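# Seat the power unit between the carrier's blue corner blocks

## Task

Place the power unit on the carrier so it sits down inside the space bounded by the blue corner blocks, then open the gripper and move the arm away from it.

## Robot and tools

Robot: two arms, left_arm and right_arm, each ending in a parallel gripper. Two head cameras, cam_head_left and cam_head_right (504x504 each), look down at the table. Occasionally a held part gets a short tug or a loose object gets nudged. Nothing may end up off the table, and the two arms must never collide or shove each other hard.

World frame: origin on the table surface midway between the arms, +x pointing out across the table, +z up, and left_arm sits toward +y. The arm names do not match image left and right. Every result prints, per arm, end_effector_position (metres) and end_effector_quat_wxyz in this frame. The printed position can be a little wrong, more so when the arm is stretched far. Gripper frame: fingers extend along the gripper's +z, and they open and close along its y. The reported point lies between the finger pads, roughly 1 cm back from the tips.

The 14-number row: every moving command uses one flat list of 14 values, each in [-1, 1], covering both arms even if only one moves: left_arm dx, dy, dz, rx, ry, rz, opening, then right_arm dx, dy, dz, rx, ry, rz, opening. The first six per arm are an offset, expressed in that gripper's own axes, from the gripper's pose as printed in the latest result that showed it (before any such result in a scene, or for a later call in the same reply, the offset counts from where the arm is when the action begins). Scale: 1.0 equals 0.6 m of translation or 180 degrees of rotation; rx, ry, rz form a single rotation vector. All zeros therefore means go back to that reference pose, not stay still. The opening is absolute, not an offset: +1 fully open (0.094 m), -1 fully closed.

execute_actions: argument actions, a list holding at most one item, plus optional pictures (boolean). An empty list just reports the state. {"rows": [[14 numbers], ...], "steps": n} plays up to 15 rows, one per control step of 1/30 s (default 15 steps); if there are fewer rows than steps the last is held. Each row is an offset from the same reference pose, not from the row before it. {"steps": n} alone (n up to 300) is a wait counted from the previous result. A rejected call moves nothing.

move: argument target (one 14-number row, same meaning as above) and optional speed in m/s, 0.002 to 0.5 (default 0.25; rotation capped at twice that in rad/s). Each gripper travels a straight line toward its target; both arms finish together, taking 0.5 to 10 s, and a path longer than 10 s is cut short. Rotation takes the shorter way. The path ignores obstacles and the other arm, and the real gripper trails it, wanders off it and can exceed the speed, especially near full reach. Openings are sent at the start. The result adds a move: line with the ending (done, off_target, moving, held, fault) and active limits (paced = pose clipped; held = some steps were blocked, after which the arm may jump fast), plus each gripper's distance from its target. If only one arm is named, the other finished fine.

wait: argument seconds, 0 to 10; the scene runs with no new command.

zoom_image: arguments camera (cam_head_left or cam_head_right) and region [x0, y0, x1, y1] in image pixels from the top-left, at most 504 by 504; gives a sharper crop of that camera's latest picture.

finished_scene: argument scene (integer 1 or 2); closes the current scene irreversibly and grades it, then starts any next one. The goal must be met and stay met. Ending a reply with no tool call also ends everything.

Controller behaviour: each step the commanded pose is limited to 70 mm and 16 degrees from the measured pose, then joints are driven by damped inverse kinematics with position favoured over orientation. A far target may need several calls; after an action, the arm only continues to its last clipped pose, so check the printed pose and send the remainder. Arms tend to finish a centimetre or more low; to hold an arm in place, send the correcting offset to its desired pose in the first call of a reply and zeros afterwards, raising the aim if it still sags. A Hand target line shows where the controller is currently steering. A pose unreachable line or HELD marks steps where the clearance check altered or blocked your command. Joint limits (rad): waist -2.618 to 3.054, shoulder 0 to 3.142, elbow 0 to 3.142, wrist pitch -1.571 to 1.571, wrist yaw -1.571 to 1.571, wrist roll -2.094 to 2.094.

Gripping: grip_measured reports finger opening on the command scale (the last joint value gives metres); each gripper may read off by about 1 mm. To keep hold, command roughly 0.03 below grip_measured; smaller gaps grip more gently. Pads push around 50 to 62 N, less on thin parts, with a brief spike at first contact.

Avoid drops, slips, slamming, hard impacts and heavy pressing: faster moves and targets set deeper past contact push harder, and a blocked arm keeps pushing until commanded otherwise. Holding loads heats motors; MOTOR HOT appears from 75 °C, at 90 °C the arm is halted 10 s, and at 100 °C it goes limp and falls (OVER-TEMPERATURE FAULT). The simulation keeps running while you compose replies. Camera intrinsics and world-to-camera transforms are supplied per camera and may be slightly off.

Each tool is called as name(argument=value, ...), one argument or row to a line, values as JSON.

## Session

execute_actions(
  actions=[],
)

Scene clock: 0.00 s of 4400.00 s.
left_arm: end_effector_position=(+0.4828, +0.4265, +0.3162) grip_measured=+1.000 end_effector_quat_wxyz=(+0.402, +0.369, +0.820, +0.173) | right_arm: end_effector_position=(+0.0515, -0.5868, +0.1093) grip_measured=+1.000 end_effector_quat_wxyz=(+0.117, +0.160, +0.980, +0.008)
Joint positions: left_arm=[ 0.4    1.612  1.731 -0.81   0.249  1.031  0.094] | right_arm=[-1.553  1.466  1.113 -1.233 -0.235 -1.406  0.094]
Joint velocities: left_arm=[ 0.007  0.002 -0.017  0.007 -0.007 -0.007  0.   ] | right_arm=[-0.002  0.012  0.002  0.007  0.022 -0.007  0.   ]
Hand target (left_arm): +0.482, +0.424, +0.329; +0.416, +0.367, +0.813, +0.178
Hand target (right_arm): +0.053, -0.589, +0.113; +0.122, +0.159, +0.980, +0.001

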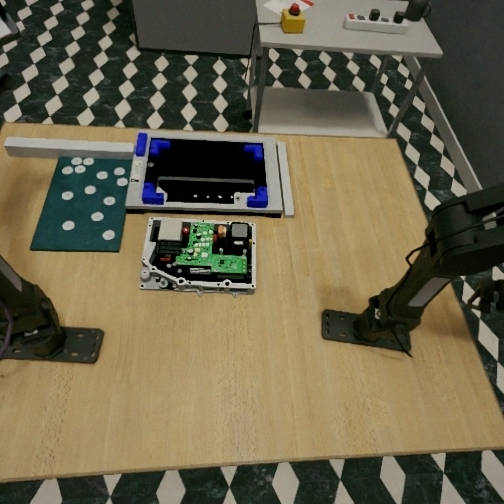

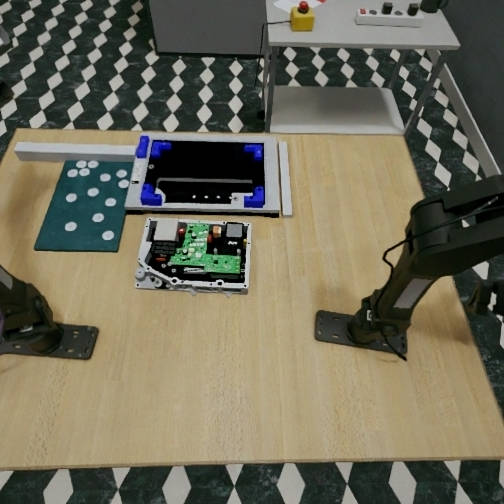

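move(
  target=[0.02,-0.70,-0.12,0.124,0.268,-0.235,0,-0.268,0.512,0.04,0.007,0.075,-0.086,-0.4],
  speed=0.3,
)

move(
  target=[0,0,0.035,0,0,0,0,0.09,0.43,0.08,0,0,0,-0.4],
  speed=0.3,
)

zoom_image(
  camera="cam_head_left",
  region=[105, 175, 305, 315],
)

Scene clock: 15.67 s of 4400.00 s.
left_arm: end_effector_position=(+0.2254, +0.1589, +0.1085) grip_measured=+0.002 end_effector_quat_wxyz=(-0.007, +0.025, +1.000, +0.010) | right_arm: end_effector_position=(+0.2944, -0.3406, +0.1327) grip_measured=-0.398 end_effector_quat_wxyz=(-0.002, +0.026, +1.000, +0.017)
Joint positions: left_arm=[-0.652  1.538  1.196 -1.252 -0.005 -0.699  0.047] | right_arm=[ 0.161  1.48   1.237 -1.332 -0.035  0.037  0.028]
Joint velocities: left_arm=[ 0.017  0.002 -0.012 -0.051  0.007 -0.022 -0.   ] | right_arm=[ 0.007  0.007  0.017 -0.051 -0.007  0.007 -0.   ]
Hand target (left_arm): +0.226, +0.155, +0.109; -0.002, +0.024, +1.000, +0.003
Hand target (right_arm): +0.298, -0.341, +0.139; +0.001, +0.026, +1.000, +0.011
Off the commanded pose (left_arm): 0.003 m, 1 deg.
Off the commanded pose (right_arm): 0.011 m, 2 deg.
After step 90, 10.00 s passed at rest.
move: off_target (right_arm)

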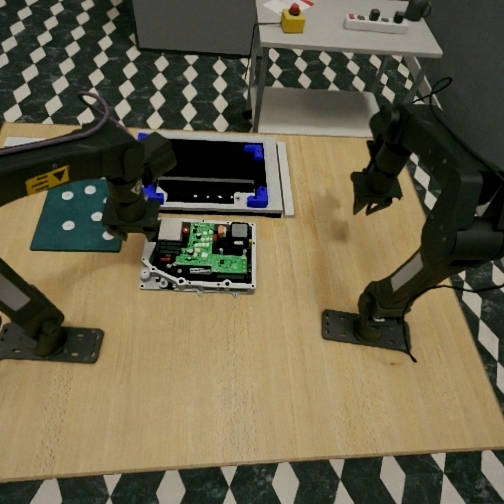

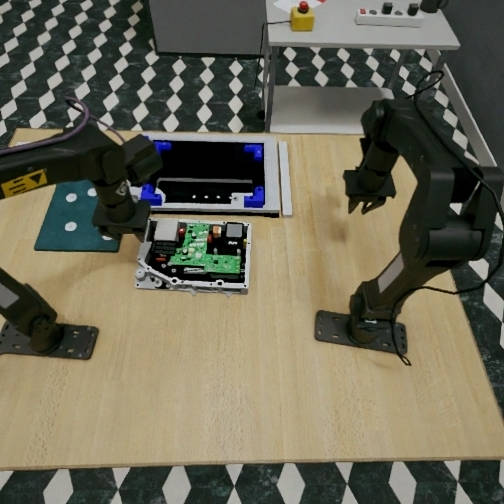

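Scene clock: 17.23 s of 4400.00 s.
left_arm: end_effector_position=(+0.2233, +0.1609, +0.0908) grip_measured=+0.002 end_effector_quat_wxyz=(-0.008, +0.025, +1.000, +0.010) | right_arm: end_effector_position=(+0.2406, -0.0855, +0.0870) grip_measured=-0.398 end_effector_quat_wxyz=(-0.023, +0.023, +0.999, +0.013)
Joint positions: left_arm=[-0.652  1.538  1.125 -1.183 -0.005 -0.699  0.047] | right_arm=[ 1.072  1.784  1.379 -1.173 -0.053  0.941  0.028]
Joint velocities: left_arm=[-0.032 -0.012 -0.012  0.037  0.007  0.022  0.   ] | right_arm=[ 0.002  0.012  0.012 -0.066 -0.007  0.007  0.   ]
Hand target (left_arm): +0.225, +0.160, +0.088; -0.007, +0.025, +1.000, +0.010
Hand target (right_arm): +0.249, -0.079, +0.092; -0.009, +0.026, +0.999, +0.020
Off the commanded pose (left_arm): 0.004 m, 0 deg.
Off the commanded pose (right_arm): 0.016 m, 3 deg.
move: off_target (right_arm)

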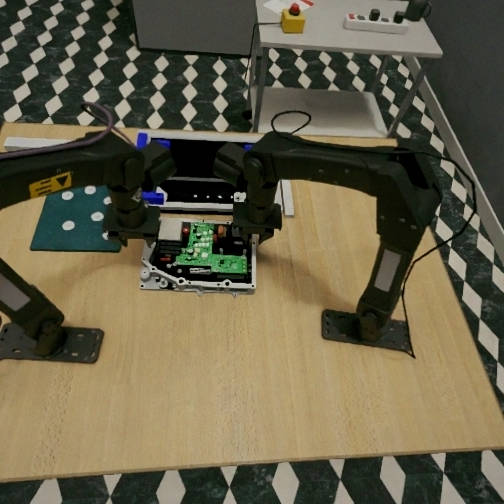

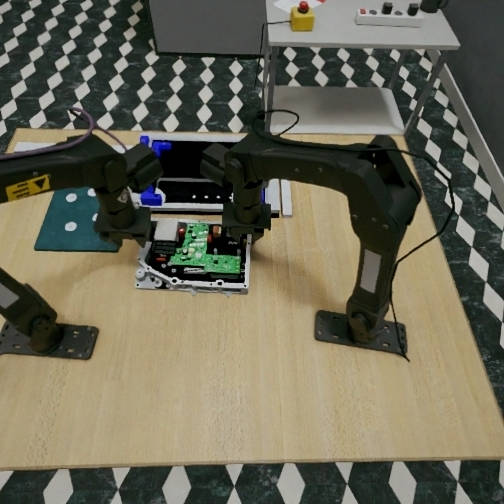

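Region (105, 175, 305, 315) of cam_head_left's 504x504 image, scaled by 2.520, with more detail than that image has; it fills the top 353 rows of this view, and the rest is white.

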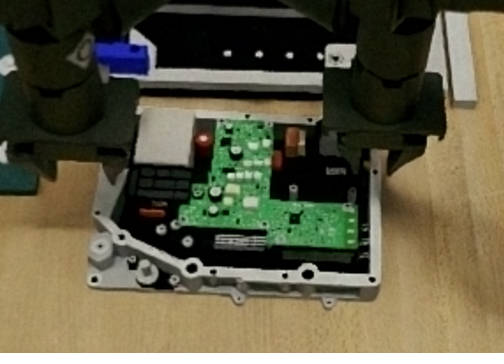

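move(
  target=[0,0,0.045,0,0,0,0,0.025,-0.018,0.045,0.01,-0.008,0,-0.4],
  speed=0.05,
)

move(
  target=[0,-0.004,0.052,0,0,0,0,0,0,0.045,0,0,0,-0.4],
  speed=0.03,
)

zoom_image(
  camera="cam_head_left",
  region=[105, 175, 305, 315],
)

Scene clock: 24.80 s of 4400.00 s.
left_arm: end_effector_position=(+0.2208, +0.1632, +0.0652) grip_measured=+0.002 end_effector_quat_wxyz=(-0.011, +0.025, +1.000, +0.013) | right_arm: end_effector_position=(+0.2225, -0.0962, +0.0545) grip_measured=-0.398 end_effector_quat_wxyz=(-0.030, +0.024, +0.999, -0.012)
Joint positions: left_arm=[-0.652  1.556  1.039 -1.088 -0.005 -0.699  0.047] | right_arm=[ 1.108  1.784  1.245 -1.086 -0.034  0.979  0.028]
Joint velocities: left_arm=[ 0.017 -0.017 -0.002 -0.081 -0.022 -0.051 -0.002] | right_arm=[ 0.002 -0.002  0.002  0.022  0.022  0.022  0.   ]
Hand target (left_arm): +0.223, +0.162, +0.064; -0.008, +0.025, +1.000, +0.010
Hand target (right_arm): +0.224, -0.095, +0.060; -0.012, +0.022, +1.000, -0.003
Off the commanded pose (left_arm): 0.003 m, 1 deg.
Off the commanded pose (right_arm): 0.006 m, 2 deg.
After step 90, 3.43 s passed at rest.
move: done

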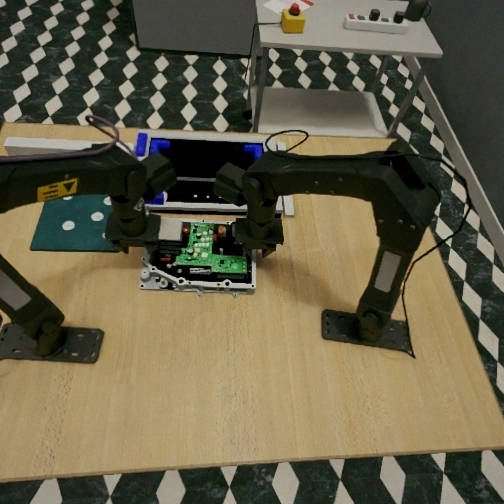

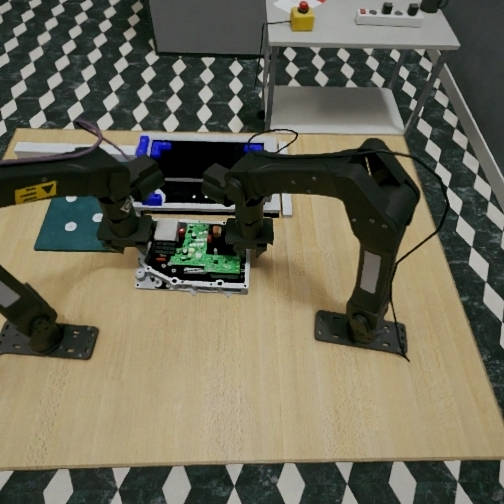

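Scene clock: 26.23 s of 4400.00 s.
left_arm: end_effector_position=(+0.2194, +0.1645, +0.0357) grip_measured=+0.002 end_effector_quat_wxyz=(-0.015, +0.025, +0.999, +0.016) | right_arm: end_effector_position=(+0.2212, -0.0973, +0.0343) grip_measured=-0.398 end_effector_quat_wxyz=(-0.030, +0.024, +0.999, -0.011)
Joint positions: left_arm=[-0.652  1.597  0.955 -0.973 -0.005 -0.699  0.047] | right_arm=[ 1.108  1.802  1.183 -1.004 -0.036  0.979  0.028]
Joint velocities: left_arm=[ 0.002 -0.032 -0.012  0.051  0.022 -0.051  0.   ] | right_arm=[-0.007  0.002  0.002 -0.037  0.051  0.007 -0.001]
Hand target (left_arm): +0.220, +0.162, +0.034; -0.012, +0.025, +1.000, +0.014
Hand target (right_arm): +0.221, -0.097, +0.028; -0.030, +0.024, +0.999, -0.012
Off the commanded pose (left_arm): 0.003 m, 1 deg.
Off the commanded pose (right_arm): 0.007 m, 0 deg.
move: done

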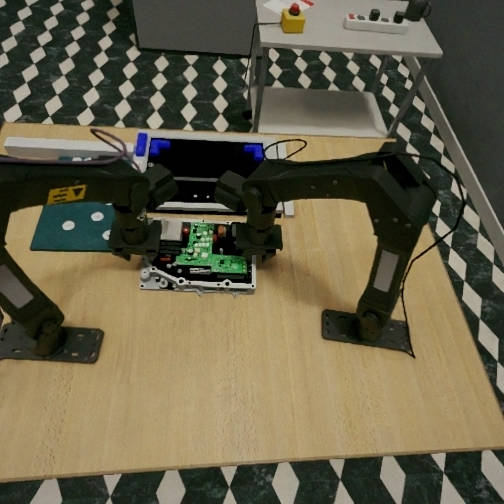

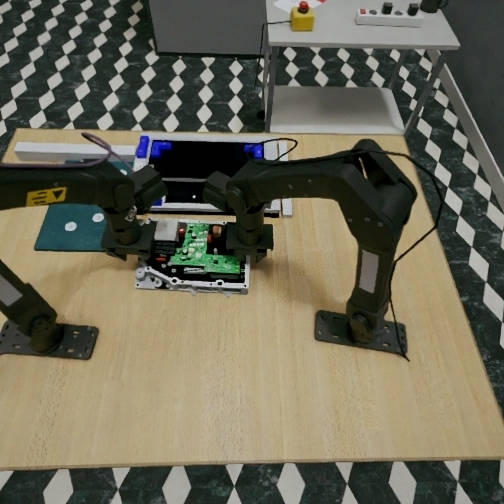

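Region (105, 175, 305, 315) of cam_head_left's 504x504 image, scaled by 2.520, with more detail than that image has; it fills the top 353 rows of this view, and the rest is white.

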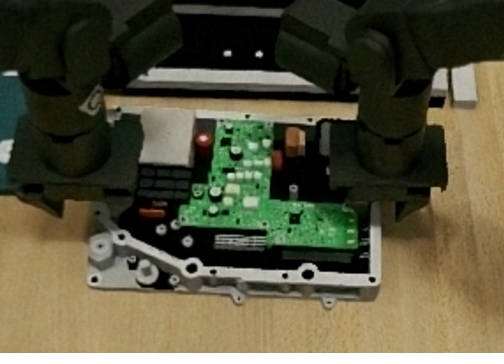

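move(
  target=[0,-0.018,0,0,0,0,-1,0,0.008,0,0,0,0,-1],
  speed=0.02,
)

move(
  target=[0,0,-0.2,0,-0.02,0,-1,0,0,-0.2,0,-0.02,0,-1],
  speed=0.05,
)

Scene clock: 30.10 s of 4400.00 s.
left_arm: end_effector_position=(+0.2184, +0.1543, +0.0347) grip_measured=-0.633 end_effector_quat_wxyz=(-0.015, +0.032, +0.999, +0.005) | right_arm: end_effector_position=(+0.2229, -0.0896, +0.0342) grip_measured=-0.804 end_effector_quat_wxyz=(-0.028, +0.025, +0.999, +0.005)
Joint positions: left_arm=[-0.672  1.608  0.963 -0.955  0.012 -0.704  0.017] | right_arm=[ 1.11   1.802  1.183 -0.975 -0.052  0.983  0.009]
Joint velocities: left_arm=[-0.002 -0.017 -0.017 -0.037 -0.007 -0.037 -0.002] | right_arm=[-0.012  0.002  0.012  0.022 -0.051 -0.139  0.   ]
Hand target (left_arm): +0.219, +0.154, +0.035; -0.015, +0.025, +0.999, +0.016
Hand target (right_arm): +0.221, -0.093, +0.034; -0.030, +0.024, +0.999, -0.011
Off the commanded pose (left_arm): 0.001 m, 2 deg.
Off the commanded pose (right_arm): 0.003 m, 2 deg.
After step 90, 0.10 s passed at rest.
move: done

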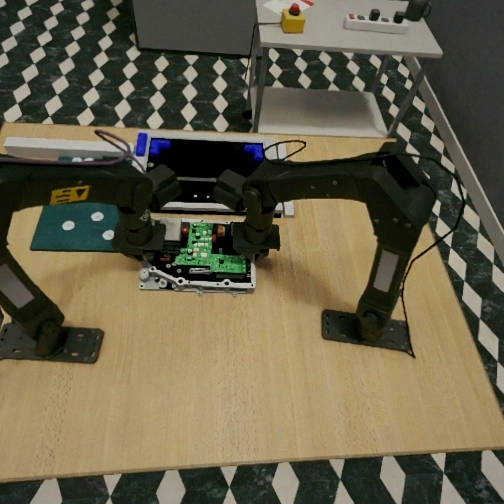

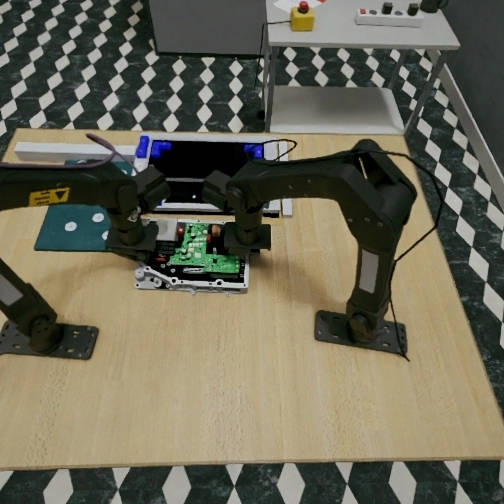

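Scene clock: 32.83 s of 4400.00 s.
left_arm: end_effector_position=(+0.2165, +0.1565, +0.1281) grip_measured=-0.633 end_effector_quat_wxyz=(-0.020, +0.032, +0.999, +0.023) | right_arm: end_effector_position=(+0.2211, -0.0874, +0.1233) grip_measured=-0.802 end_effector_quat_wxyz=(-0.041, +0.025, +0.999, -0.004)
Joint positions: left_arm=[-0.684  1.55   1.284 -1.365 -0.006 -0.716  0.017] | right_arm=[ 1.112  1.765  1.498 -1.358 -0.062  0.984  0.009]
Joint velocities: left_arm=[-0.007  0.007  0.002 -0.037  0.007 -0.037 -0.   ] | right_arm=[ 0.022  0.002  0.017 -0.007 -0.081 -0.007  0.   ]
Hand target (left_arm): +0.221, +0.153, +0.154; +0.016, +0.032, +0.999, +0.004
Hand target (right_arm): +0.228, -0.090, +0.153; +0.003, +0.026, +1.000, +0.007
Off the commanded pose (left_arm): 0.027 m, 5 deg.
Off the commanded pose (right_arm): 0.032 m, 5 deg.
move: off_target (left_arm, right_arm)

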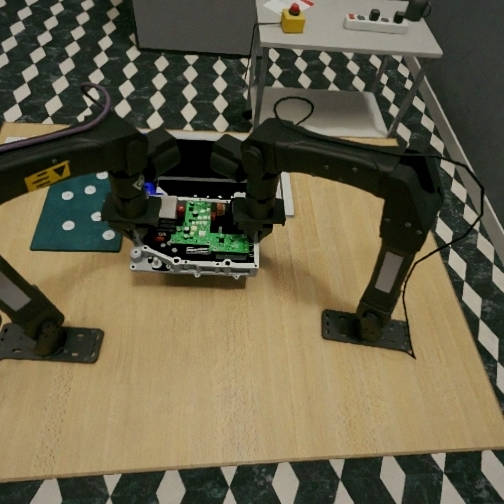

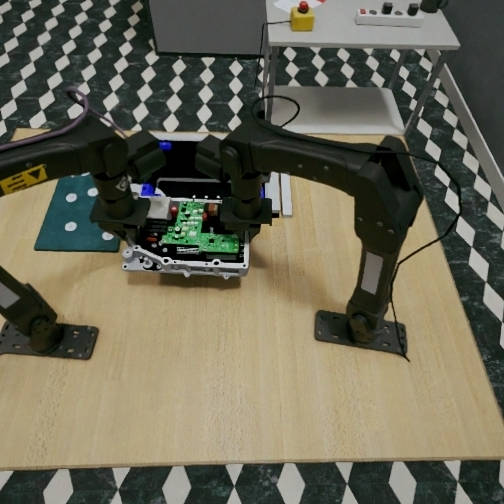

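move(
  target=[-0.415,-0.005,-0.062,0,-0.03,-0.02,-1,-0.45,-0.008,-0.095,0,-0.03,-0.02,-1],
  speed=0.08,
)

move(
  target=[-0.025,0,-0.03,0,-0.01,0,-1,-0.025,0,-0.03,0,-0.01,0,-1],
  speed=0.015,
)

zoom_image(
  camera="cam_head_left",
  region=[105, 90, 305, 230],
)

zoom_image(
  camera="cam_head_right",
  region=[105, 90, 305, 230],
)

Scene clock: 44.13 s of 4400.00 s.
left_arm: end_effector_position=(+0.4569, +0.1384, +0.1177) grip_measured=-0.633 end_effector_quat_wxyz=(+0.026, +0.002, +0.999, +0.018) | right_arm: end_effector_position=(+0.4815, -0.1031, +0.1141) grip_measured=-0.801 end_effector_quat_wxyz=(+0.046, -0.010, +0.998, +0.030)
Joint positions: left_arm=[-0.358  2.384  2.408 -1.564 -0.055 -0.45   0.017] | right_arm=[ 0.677  2.504  2.608 -1.566 -0.01   0.482  0.009]
Joint velocities: left_arm=[ 0.002  0.002 -0.027  0.066  0.051 -0.051 -0.   ] | right_arm=[-0.012  0.012 -0.007  0.022  0.066 -0.051 -0.   ]
Hand target (left_arm): +0.464, +0.137, +0.154; +0.072, +0.004, +0.997, -0.001
Hand target (right_arm): +0.492, -0.103, +0.160; +0.106, -0.007, +0.993, +0.049
Off the commanded pose (left_arm): 0.038 m, 0 deg.
Off the commanded pose (right_arm): 0.046 m, 6 deg.
joint sent to its limit (left arm) — the command would take joint 4 (wrist pitch) past its lower limit, so that joint was sent only as far as its limit.
joint sent to its limit (right arm) — the command would take joint 4 (wrist pitch) past its lower limit, so that joint was sent only as far as its limit.
After step 90, 4.50 s passed at rest.
move: off_target (left_arm, right_arm)

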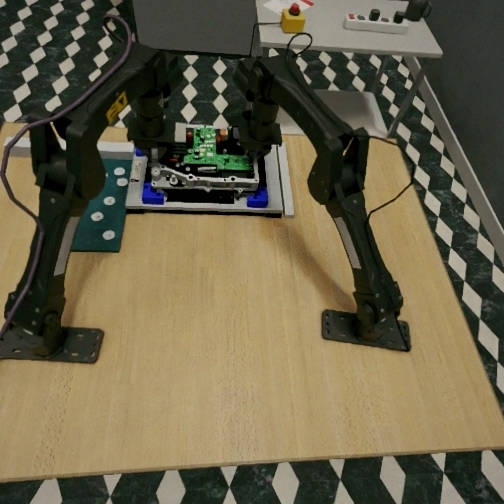

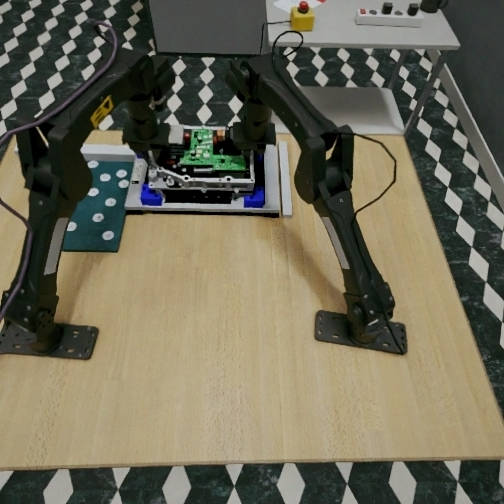

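Scene clock: 45.93 s of 4400.00 s.
left_arm: end_effector_position=(+0.4558, +0.1382, +0.0945) grip_measured=-0.633 end_effector_quat_wxyz=(+0.000, +0.007, +1.000, +0.028) | right_arm: end_effector_position=(+0.4775, -0.1032, +0.0821) grip_measured=-0.801 end_effector_quat_wxyz=(+0.009, -0.008, +1.000, +0.022)
Joint positions: left_arm=[-0.358  2.438  2.411 -1.567 -0.051 -0.44   0.017] | right_arm=[ 0.674  2.564  2.595 -1.566 -0.03   0.481  0.009]
Joint velocities: left_arm=[-0.002  0.012  0.017  0.037  0.051 -0.051  0.   ] | right_arm=[-0.007 -0.002 -0.017 -0.007  0.022  0.007  0.001]
Hand target (left_arm): +0.468, +0.139, +0.136; +0.057, +0.002, +0.998, +0.011
Hand target (right_arm): +0.491, -0.105, +0.133; +0.076, -0.008, +0.996, +0.038
Off the commanded pose (left_arm): 0.045 m, 5 deg.
Off the commanded pose (right_arm): 0.054 m, 6 deg.
joint sent to its limit (left arm) — the command would take joint 4 (wrist pitch) past its lower limit, so that joint was sent only as far as its limit.
joint sent to its limit (right arm) — the command would take joint 4 (wrist pitch) past its lower limit, so that joint was sent only as far as its limit.
move: off_target (left_arm, right_arm)

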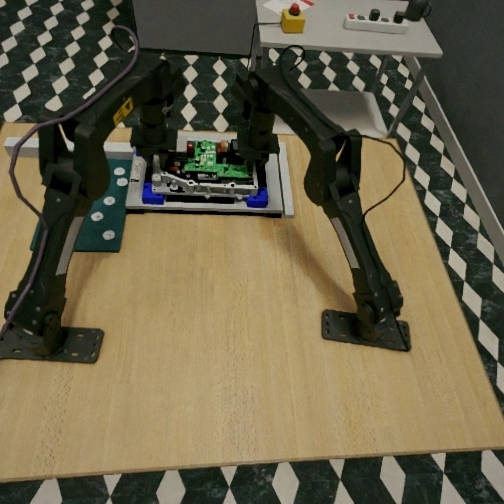

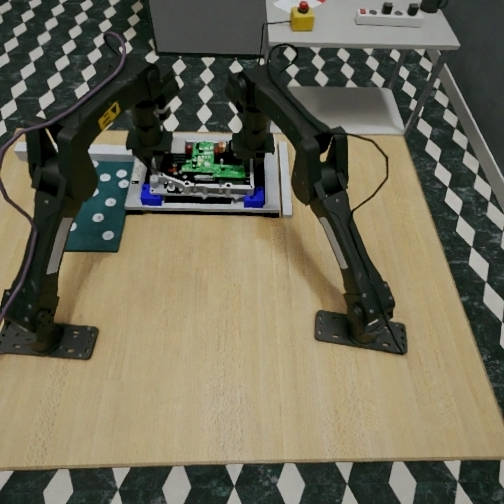

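Region (105, 90, 305, 230) of cam_head_left's 504x504 image, scaled by 2.520, with more detail than that image has; it fills the top 353 rows of this view, and the rest is white.

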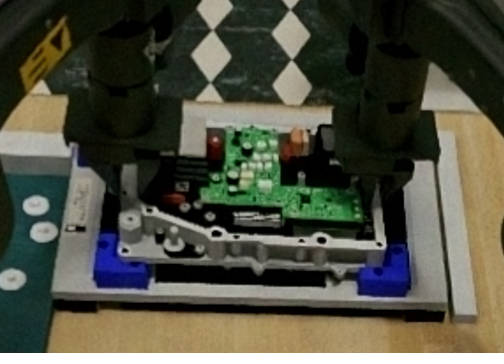

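Region (105, 90, 305, 230) of cam_head_right's 504x504 image, scaled by 2.520, with more detail than that image has; it fills the top 353 rows of this view, and the rest is white.

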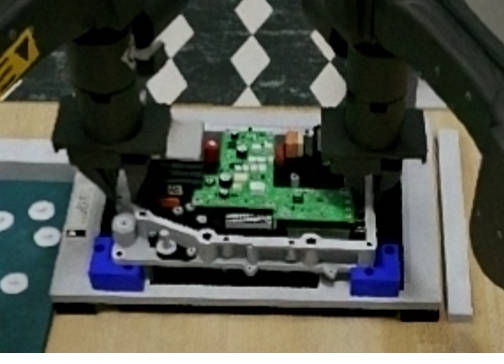

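Close; lower left mostly.

move(
  target=[-0.02,-0.003,-0.03,0,-0.02,0,-1,-0.022,-0.005,-0.07,0,-0.03,0,-1],
  speed=0.012,
)

move(
  target=[-0.015,0,-0.02,0,-0.02,0,-1,-0.015,0,-0.025,0,-0.02,0,-1],
  speed=0.008,
)

zoom_image(
  camera="cam_head_left",
  region=[105, 90, 305, 230],
)

zoom_image(
  camera="cam_head_right",
  region=[105, 90, 305, 230],
)

Scene clock: 56.43 s of 4400.00 s.
left_arm: end_effector_position=(+0.4591, +0.1376, +0.0924) grip_measured=-0.633 end_effector_quat_wxyz=(+0.003, +0.011, +0.999, +0.030) | right_arm: end_effector_position=(+0.4778, -0.1040, +0.0812) grip_measured=-0.801 end_effector_quat_wxyz=(+0.008, -0.005, +1.000, +0.021)
Joint positions: left_arm=[-0.358  2.453  2.43  -1.567 -0.056 -0.433  0.017] | right_arm=[ 0.672  2.566  2.595 -1.566 -0.03   0.486  0.009]
Joint velocities: left_arm=[-0.002  0.012  0.002 -0.022  0.022  0.095 -0.   ] | right_arm=[ 0.002 -0.007 -0.022  0.022 -0.022 -0.066 -0.001]
Hand target (left_arm): +0.467, +0.135, +0.112; +0.036, +0.008, +0.999, +0.026
Hand target (right_arm): +0.488, -0.108, +0.123; +0.064, -0.006, +0.998, +0.027
Off the commanded pose (left_arm): 0.022 m, 3 deg.
Off the commanded pose (right_arm): 0.045 m, 6 deg.
joint sent to its limit (left arm) — the command would take joint 4 (wrist pitch) past its lower limit, so that joint was sent only as far as its limit.
joint sent to its limit (right arm) — the command would take joint 4 (wrist pitch) past its lower limit, so that joint was sent only as far as its limit.
After step 90, 3.37 s passed at rest.
move: off_target (left_arm, right_arm)

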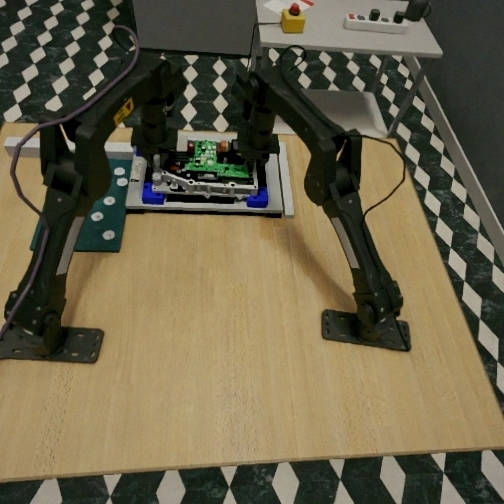

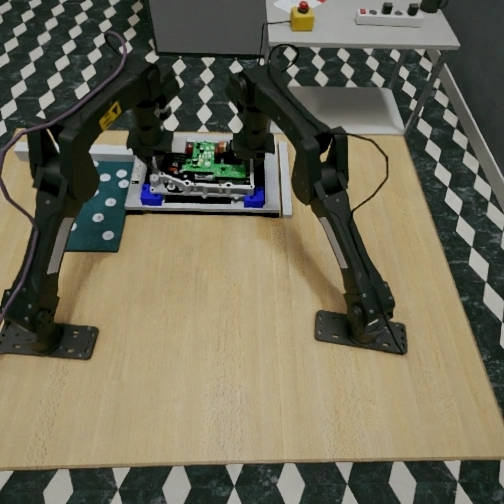

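Scene clock: 60.57 s of 4400.00 s.
left_arm: end_effector_position=(+0.4592, +0.1377, +0.0917) grip_measured=-0.633 end_effector_quat_wxyz=(+0.003, +0.013, +0.999, +0.030) | right_arm: end_effector_position=(+0.4779, -0.1041, +0.0805) grip_measured=-0.801 end_effector_quat_wxyz=(+0.006, -0.003, +1.000, +0.024)
Joint positions: left_arm=[-0.358  2.455  2.43  -1.567 -0.057 -0.43   0.017] | right_arm=[ 0.669  2.567  2.595 -1.566 -0.036  0.487  0.009]
Joint velocities: left_arm=[-0.012 -0.007  0.002 -0.037 -0.022 -0.051 -0.001] | right_arm=[-0.002 -0.007 -0.007  0.007  0.022  0.051 -0.001]
Hand target (left_arm): +0.468, +0.137, +0.105; +0.034, +0.012, +0.999, +0.030
Hand target (right_arm): +0.486, -0.105, +0.097; +0.039, -0.004, +0.999, +0.022
Off the commanded pose (left_arm): 0.016 m, 4 deg.
Off the commanded pose (right_arm): 0.018 m, 4 deg.
move: off_target (left_arm, right_arm)

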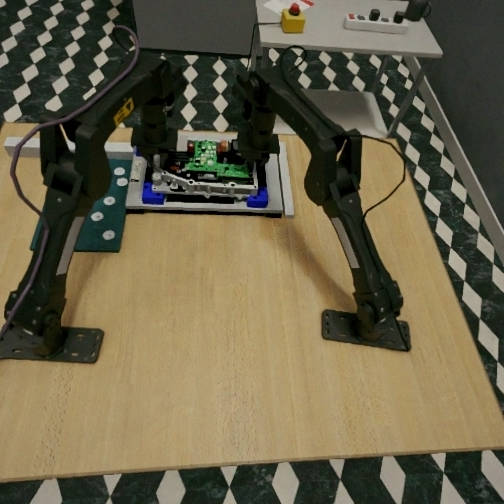

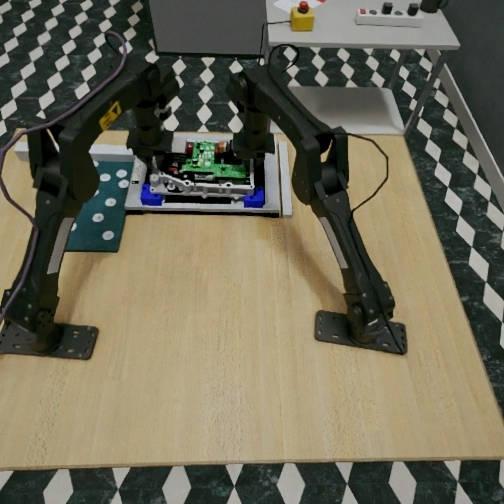

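Region (105, 90, 305, 230) of cam_head_left's 504x504 image, scaled by 2.520, with more detail than that image has; it fills the top 353 rows of this view, and the rest is white.

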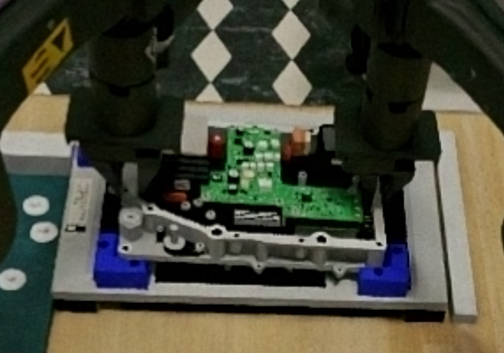

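Region (105, 90, 305, 230) of cam_head_right's 504x504 image, scaled by 2.520, with more detail than that image has; it fills the top 353 rows of this view, and the rest is white.

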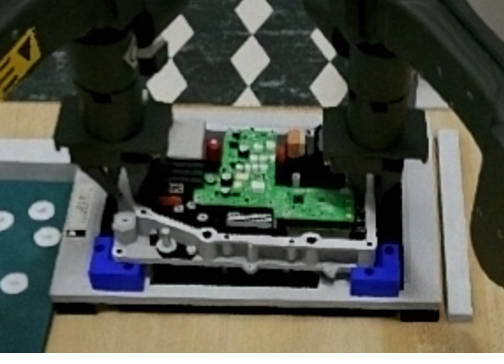

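move(
  target=[0,-0.022,-0.06,0,-0.025,0,-1,-0.015,-0.022,-0.075,0,-0.035,0,-1],
  speed=0.015,
)

zoom_image(
  camera="cam_head_left",
  region=[105, 90, 305, 230],
)

zoom_image(
  camera="cam_head_right",
  region=[105, 90, 305, 230],
)

Scene clock: 68.90 s of 4400.00 s.
left_arm: end_effector_position=(+0.4577, +0.1345, +0.0920) grip_measured=-0.633 end_effector_quat_wxyz=(+0.008, +0.014, +0.999, +0.041) | right_arm: end_effector_position=(+0.4770, -0.1071, +0.0823) grip_measured=-0.801 end_effector_quat_wxyz=(+0.007, -0.002, +1.000, +0.026)
Joint positions: left_arm=[-0.375  2.455  2.43  -1.567 -0.081 -0.445  0.017] | right_arm=[ 0.663  2.534  2.539 -1.538 -0.04   0.483  0.009]
Joint velocities: left_arm=[-0.012 -0.017 -0.012 -0.037  0.022 -0.022 -0.   ] | right_arm=[ 0.012  0.002  0.002  0.007 -0.007 -0.095 -0.001]
Hand target (left_arm): +0.457, +0.123, +0.126; +0.049, +0.015, +0.998, +0.025
Hand target (right_arm): +0.485, -0.119, +0.124; +0.059, -0.001, +0.998, +0.023
Off the commanded pose (left_arm): 0.037 m, 4 deg.
Off the commanded pose (right_arm): 0.045 m, 6 deg.
joint sent to its limit (left arm) — the command would take joint 4 (wrist pitch) past its lower limit, so that joint was sent only as far as its limit.
After step 90, 1.43 s passed at rest.
move: off_target (left_arm, right_arm)

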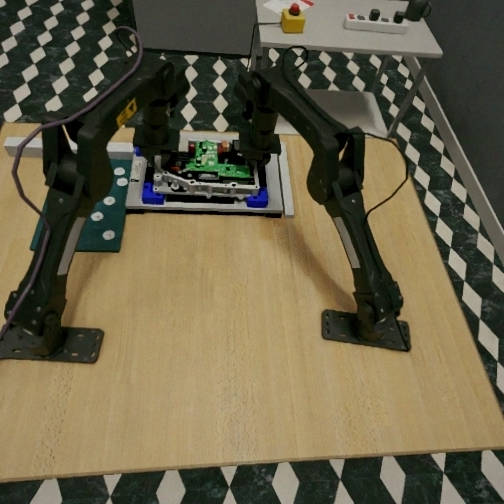

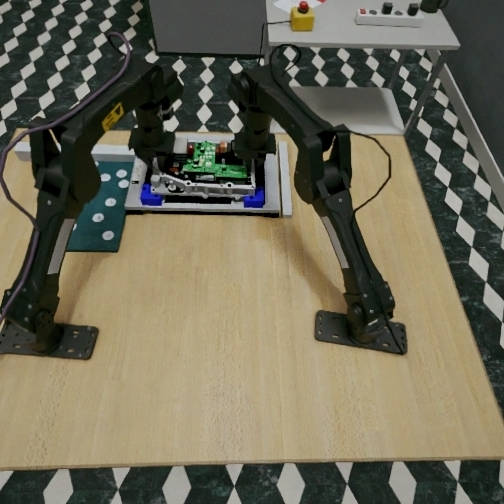

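Region (105, 90, 305, 230) of cam_head_left's 504x504 image, scaled by 2.520, with more detail than that image has; it fills the top 353 rows of this view, and the rest is white.

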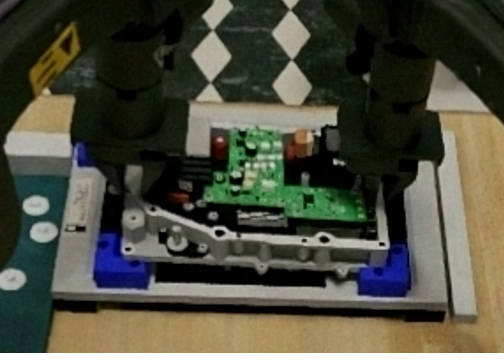

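Region (105, 90, 305, 230) of cam_head_right's 504x504 image, scaled by 2.520, with more detail than that image has; it fills the top 353 rows of this view, and the rest is white.

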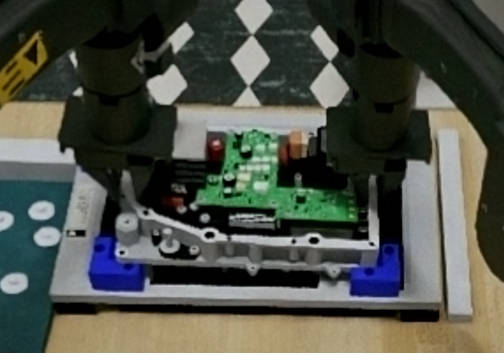

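Now pull left back while lowering.

move(
  target=[0.018,0,-0.035,0,-0.015,0.01,-1,-0.008,0,-0.06,0,-0.03,0.01,-1],
  speed=0.01,
)

zoom_image(
  camera="cam_head_left",
  region=[105, 90, 305, 230],
)

Scene clock: 78.93 s of 4400.00 s.
left_arm: end_effector_position=(+0.4573, +0.1349, +0.0914) grip_measured=-0.633 end_effector_quat_wxyz=(+0.025, +0.019, +0.999, +0.039) | right_arm: end_effector_position=(+0.4769, -0.1070, +0.0819) grip_measured=-0.801 end_effector_quat_wxyz=(+0.006, +0.006, +1.000, +0.027)
Joint positions: left_arm=[-0.378  2.391  2.312 -1.482 -0.092 -0.437  0.017] | right_arm=[ 0.663  2.535  2.539 -1.538 -0.042  0.5    0.009]
Joint velocities: left_arm=[ 0.002 -0.002  0.002  0.022  0.066 -0.066  0.   ] | right_arm=[-0.002  0.017 -0.012  0.022 -0.022  0.022  0.   ]
Hand target (left_arm): +0.447, +0.133, +0.112; +0.031, +0.030, +0.998, +0.041
Hand target (right_arm): +0.480, -0.109, +0.118; +0.051, +0.015, +0.998, +0.027
Off the commanded pose (left_arm): 0.024 m, 2 deg.
Off the commanded pose (right_arm): 0.037 m, 6 deg.
After step 90, 1.83 s passed at rest.
move: off_target (left_arm, right_arm)

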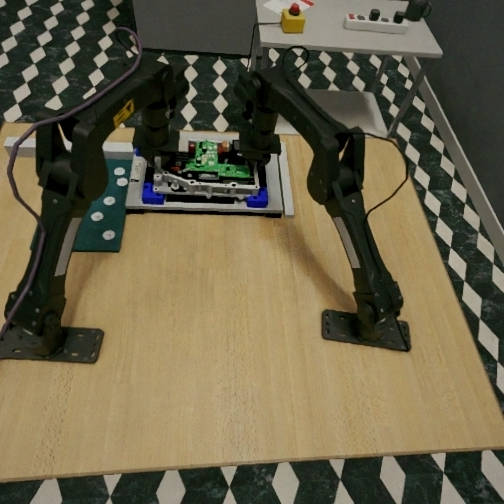

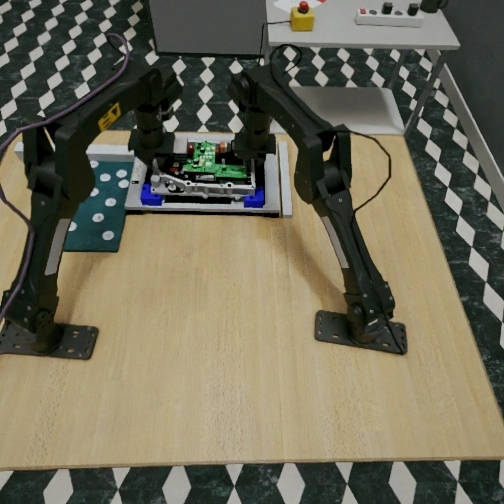

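Region (105, 90, 305, 230) of cam_head_left's 504x504 image, scaled by 2.520, with more detail than that image has; it fills the top 353 rows of this view, and the rest is white.

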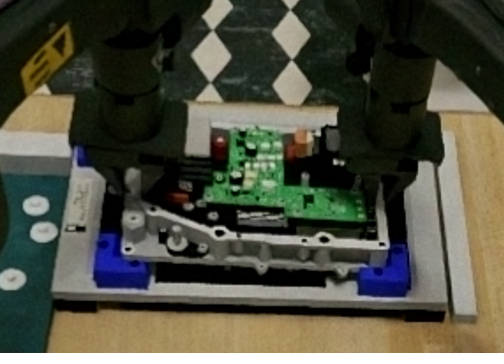

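move(
  target=[0.02,0,-0.065,0,0,0,-1,-0.005,0,-0.085,0,-0.03,0,-1],
  speed=0.015,
)

zoom_image(
  camera="cam_head_left",
  region=[105, 90, 305, 230],
)

Scene clock: 87.60 s of 4400.00 s.
left_arm: end_effector_position=(+0.4566, +0.1349, +0.0926) grip_measured=-0.633 end_effector_quat_wxyz=(+0.021, +0.017, +0.999, +0.040) | right_arm: end_effector_position=(+0.4766, -0.1070, +0.0819) grip_measured=-0.801 end_effector_quat_wxyz=(+0.006, +0.004, +1.000, +0.027)
Joint positions: left_arm=[-0.378  2.403  2.338 -1.505 -0.09  -0.441  0.017] | right_arm=[ 0.663  2.535  2.539 -1.539 -0.043  0.496  0.009]
Joint velocities: left_arm=[-0.002 -0.022 -0.012  0.066  0.007 -0.037  0.001] | right_arm=[ 0.002 -0.007  0.012 -0.007  0.022  0.007  0.   ]
Hand target (left_arm): +0.443, +0.133, +0.127; +0.033, +0.019, +0.999, +0.035
Hand target (right_arm): +0.478, -0.110, +0.131; +0.056, +0.008, +0.998, +0.030
Off the commanded pose (left_arm): 0.039 m, 1 deg.
Off the commanded pose (right_arm): 0.051 m, 5 deg.
joint sent to its limit (left arm) — the command would take joint 4 (wrist pitch) past its lower limit, so that joint was sent only as far as its limit.
joint sent to its limit (right arm) — the command would take joint 4 (wrist pitch) past its lower limit, so that joint was sent only as far as its limit.
After step 90, 2.03 s passed at rest.
move: off_target (left_arm, right_arm)

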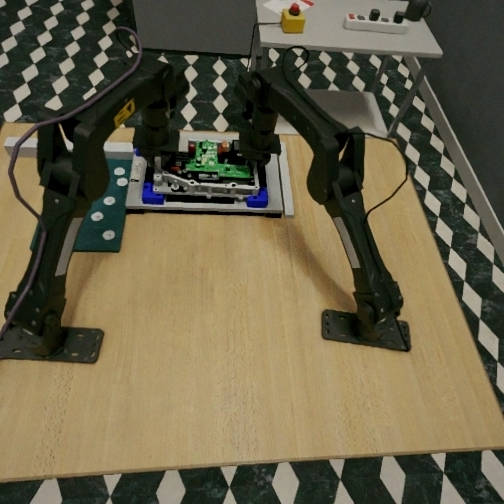

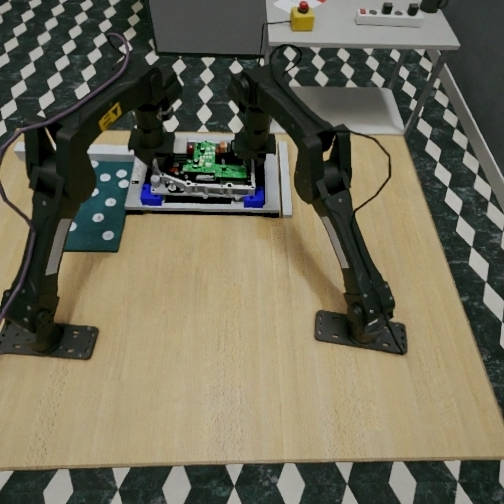

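Region (105, 90, 305, 230) of cam_head_left's 504x504 image, scaled by 2.520, with more detail than that image has; it fills the top 353 rows of this view, and the rest is white.

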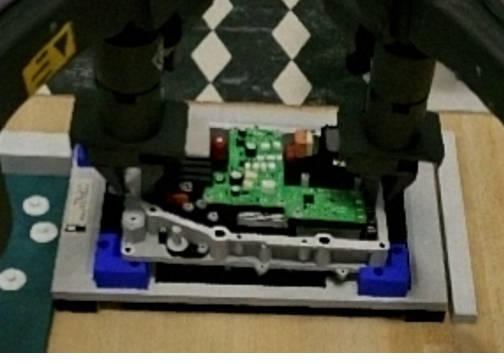

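Lift clear properly.

move(
  target=[0.01,0,-0.1,0,-0.02,0,-1,-0.02,0,-0.115,0,-0.04,0,-1],
  speed=0.03,
)

zoom_image(
  camera="cam_head_left",
  region=[105, 90, 305, 230],
)

Scene clock: 92.90 s of 4400.00 s.
left_arm: end_effector_position=(+0.4519, +0.1329, +0.1052) grip_measured=-0.634 end_effector_quat_wxyz=(+0.025, +0.012, +0.999, +0.040) | right_arm: end_effector_position=(+0.4765, -0.1085, +0.0930) grip_measured=-0.801 end_effector_quat_wxyz=(+0.015, -0.001, +1.000, +0.028)
Joint positions: left_arm=[-0.389  2.383  2.354 -1.532 -0.095 -0.461  0.017] | right_arm=[ 0.663  2.513  2.541 -1.547 -0.035  0.485  0.009]
Joint velocities: left_arm=[-0.012 -0.007 -0.002  0.037  0.007 -0.022  0.001] | right_arm=[-0.002  0.017  0.022  0.022 -0.007 -0.022 -0.   ]
Hand target (left_arm): +0.447, +0.131, +0.150; +0.066, +0.019, +0.997, +0.032
Hand target (right_arm): +0.485, -0.111, +0.149; +0.083, +0.007, +0.996, +0.037
Off the commanded pose (left_arm): 0.047 m, 3 deg.
Off the commanded pose (right_arm): 0.059 m, 6 deg.
joint sent to its limit (left arm) — the command would take joint 4 (wrist pitch) past its lower limit, so that joint was sent only as far as its limit.
joint sent to its limit (right arm) — the command would take joint 4 (wrist pitch) past its lower limit, so that joint was sent only as far as its limit.
move: off_target (left_arm, right_arm)

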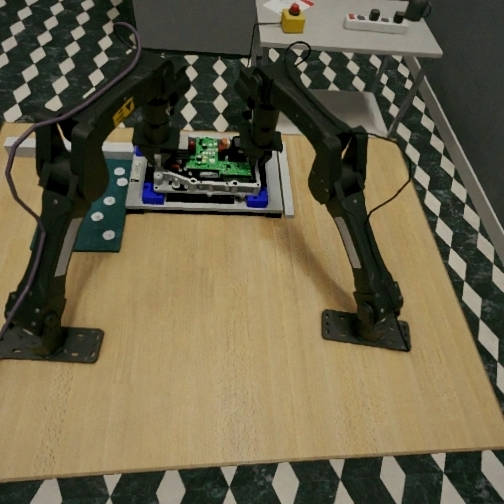

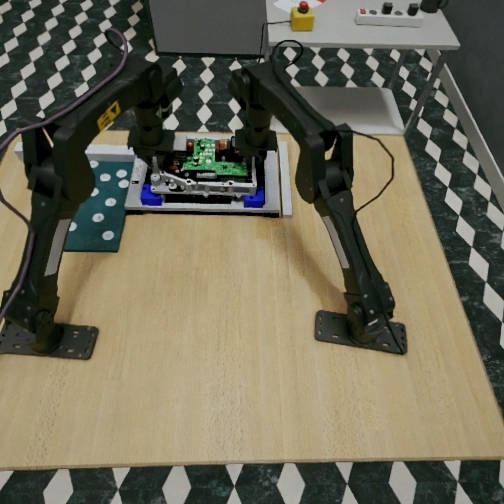

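Region (105, 90, 305, 230) of cam_head_left's 504x504 image, scaled by 2.520, with more detail than that image has; it fills the top 353 rows of this view, and the rest is white.

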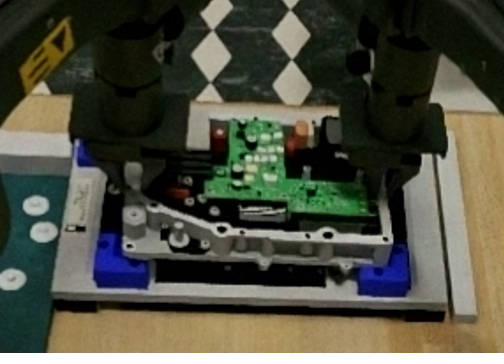

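move(
  target=[-0.003,0.012,-0.015,-0.008,-0.005,0,-1,-0.018,0.012,-0.065,0,-0.035,0,-1],
  speed=0.012,
)

zoom_image(
  camera="cam_head_left",
  region=[105, 90, 305, 230],
)

zoom_image(
  camera="cam_head_right",
  region=[105, 90, 305, 230],
)

Scene clock: 102.13 s of 4400.00 s.
left_arm: end_effector_position=(+0.4548, +0.1346, +0.0910) grip_measured=-0.634 end_effector_quat_wxyz=(+0.017, +0.012, +0.999, +0.047) | right_arm: end_effector_position=(+0.4774, -0.1069, +0.0865) grip_measured=-0.801 end_effector_quat_wxyz=(+0.015, -0.002, +1.000, +0.020)
Joint positions: left_arm=[-0.384  2.412  2.348 -1.518 -0.099 -0.456  0.017] | right_arm=[ 0.67   2.529  2.546 -1.543 -0.021  0.49   0.009]
Joint velocities: left_arm=[ 0.007  0.017  0.002  0.037 -0.037  0.022  0.001] | right_arm=[-0.002 -0.002  0.007  0.051  0.022  0.022  0.001]
Hand target (left_arm): +0.453, +0.139, +0.114; +0.034, +0.012, +0.998, +0.052
Hand target (right_arm): +0.484, -0.104, +0.132; +0.071, +0.000, +0.997, +0.030
Off the commanded pose (left_arm): 0.024 m, 2 deg.
Off the commanded pose (right_arm): 0.047 m, 6 deg.
After step 90, 1.43 s passed at rest.
move: off_target (left_arm, right_arm)

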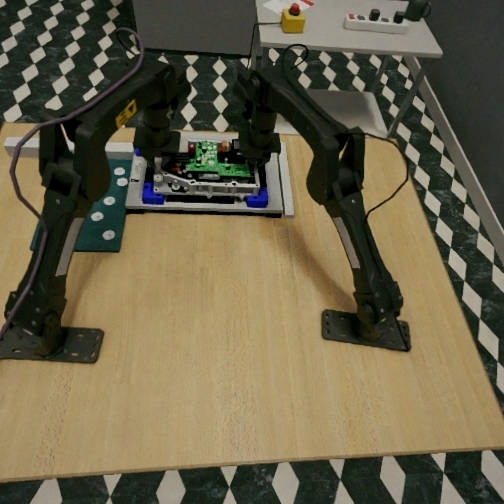

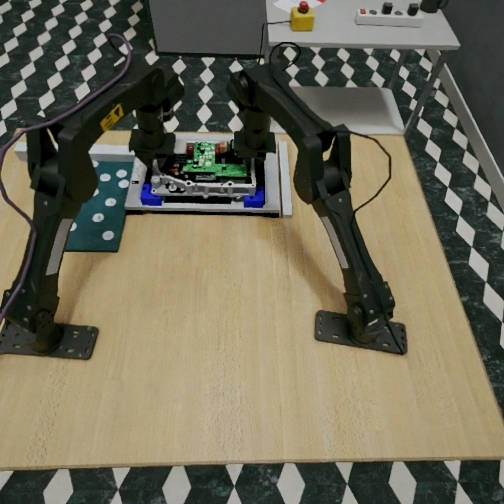

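Region (105, 90, 305, 230) of cam_head_left's 504x504 image, scaled by 2.520, with more detail than that image has; it fills the top 353 rows of this view, and the rest is white.

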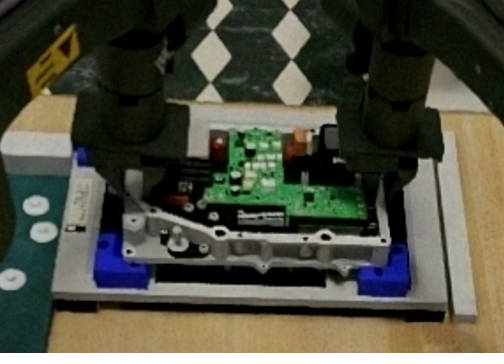

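Region (105, 90, 305, 230) of cam_head_right's 504x504 image, scaled by 2.520, with more detail than that image has; it fills the top 353 rows of this view, and the rest is white.

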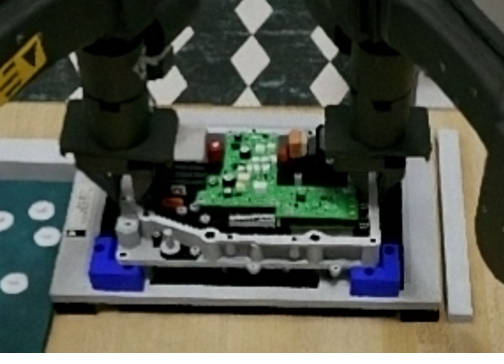

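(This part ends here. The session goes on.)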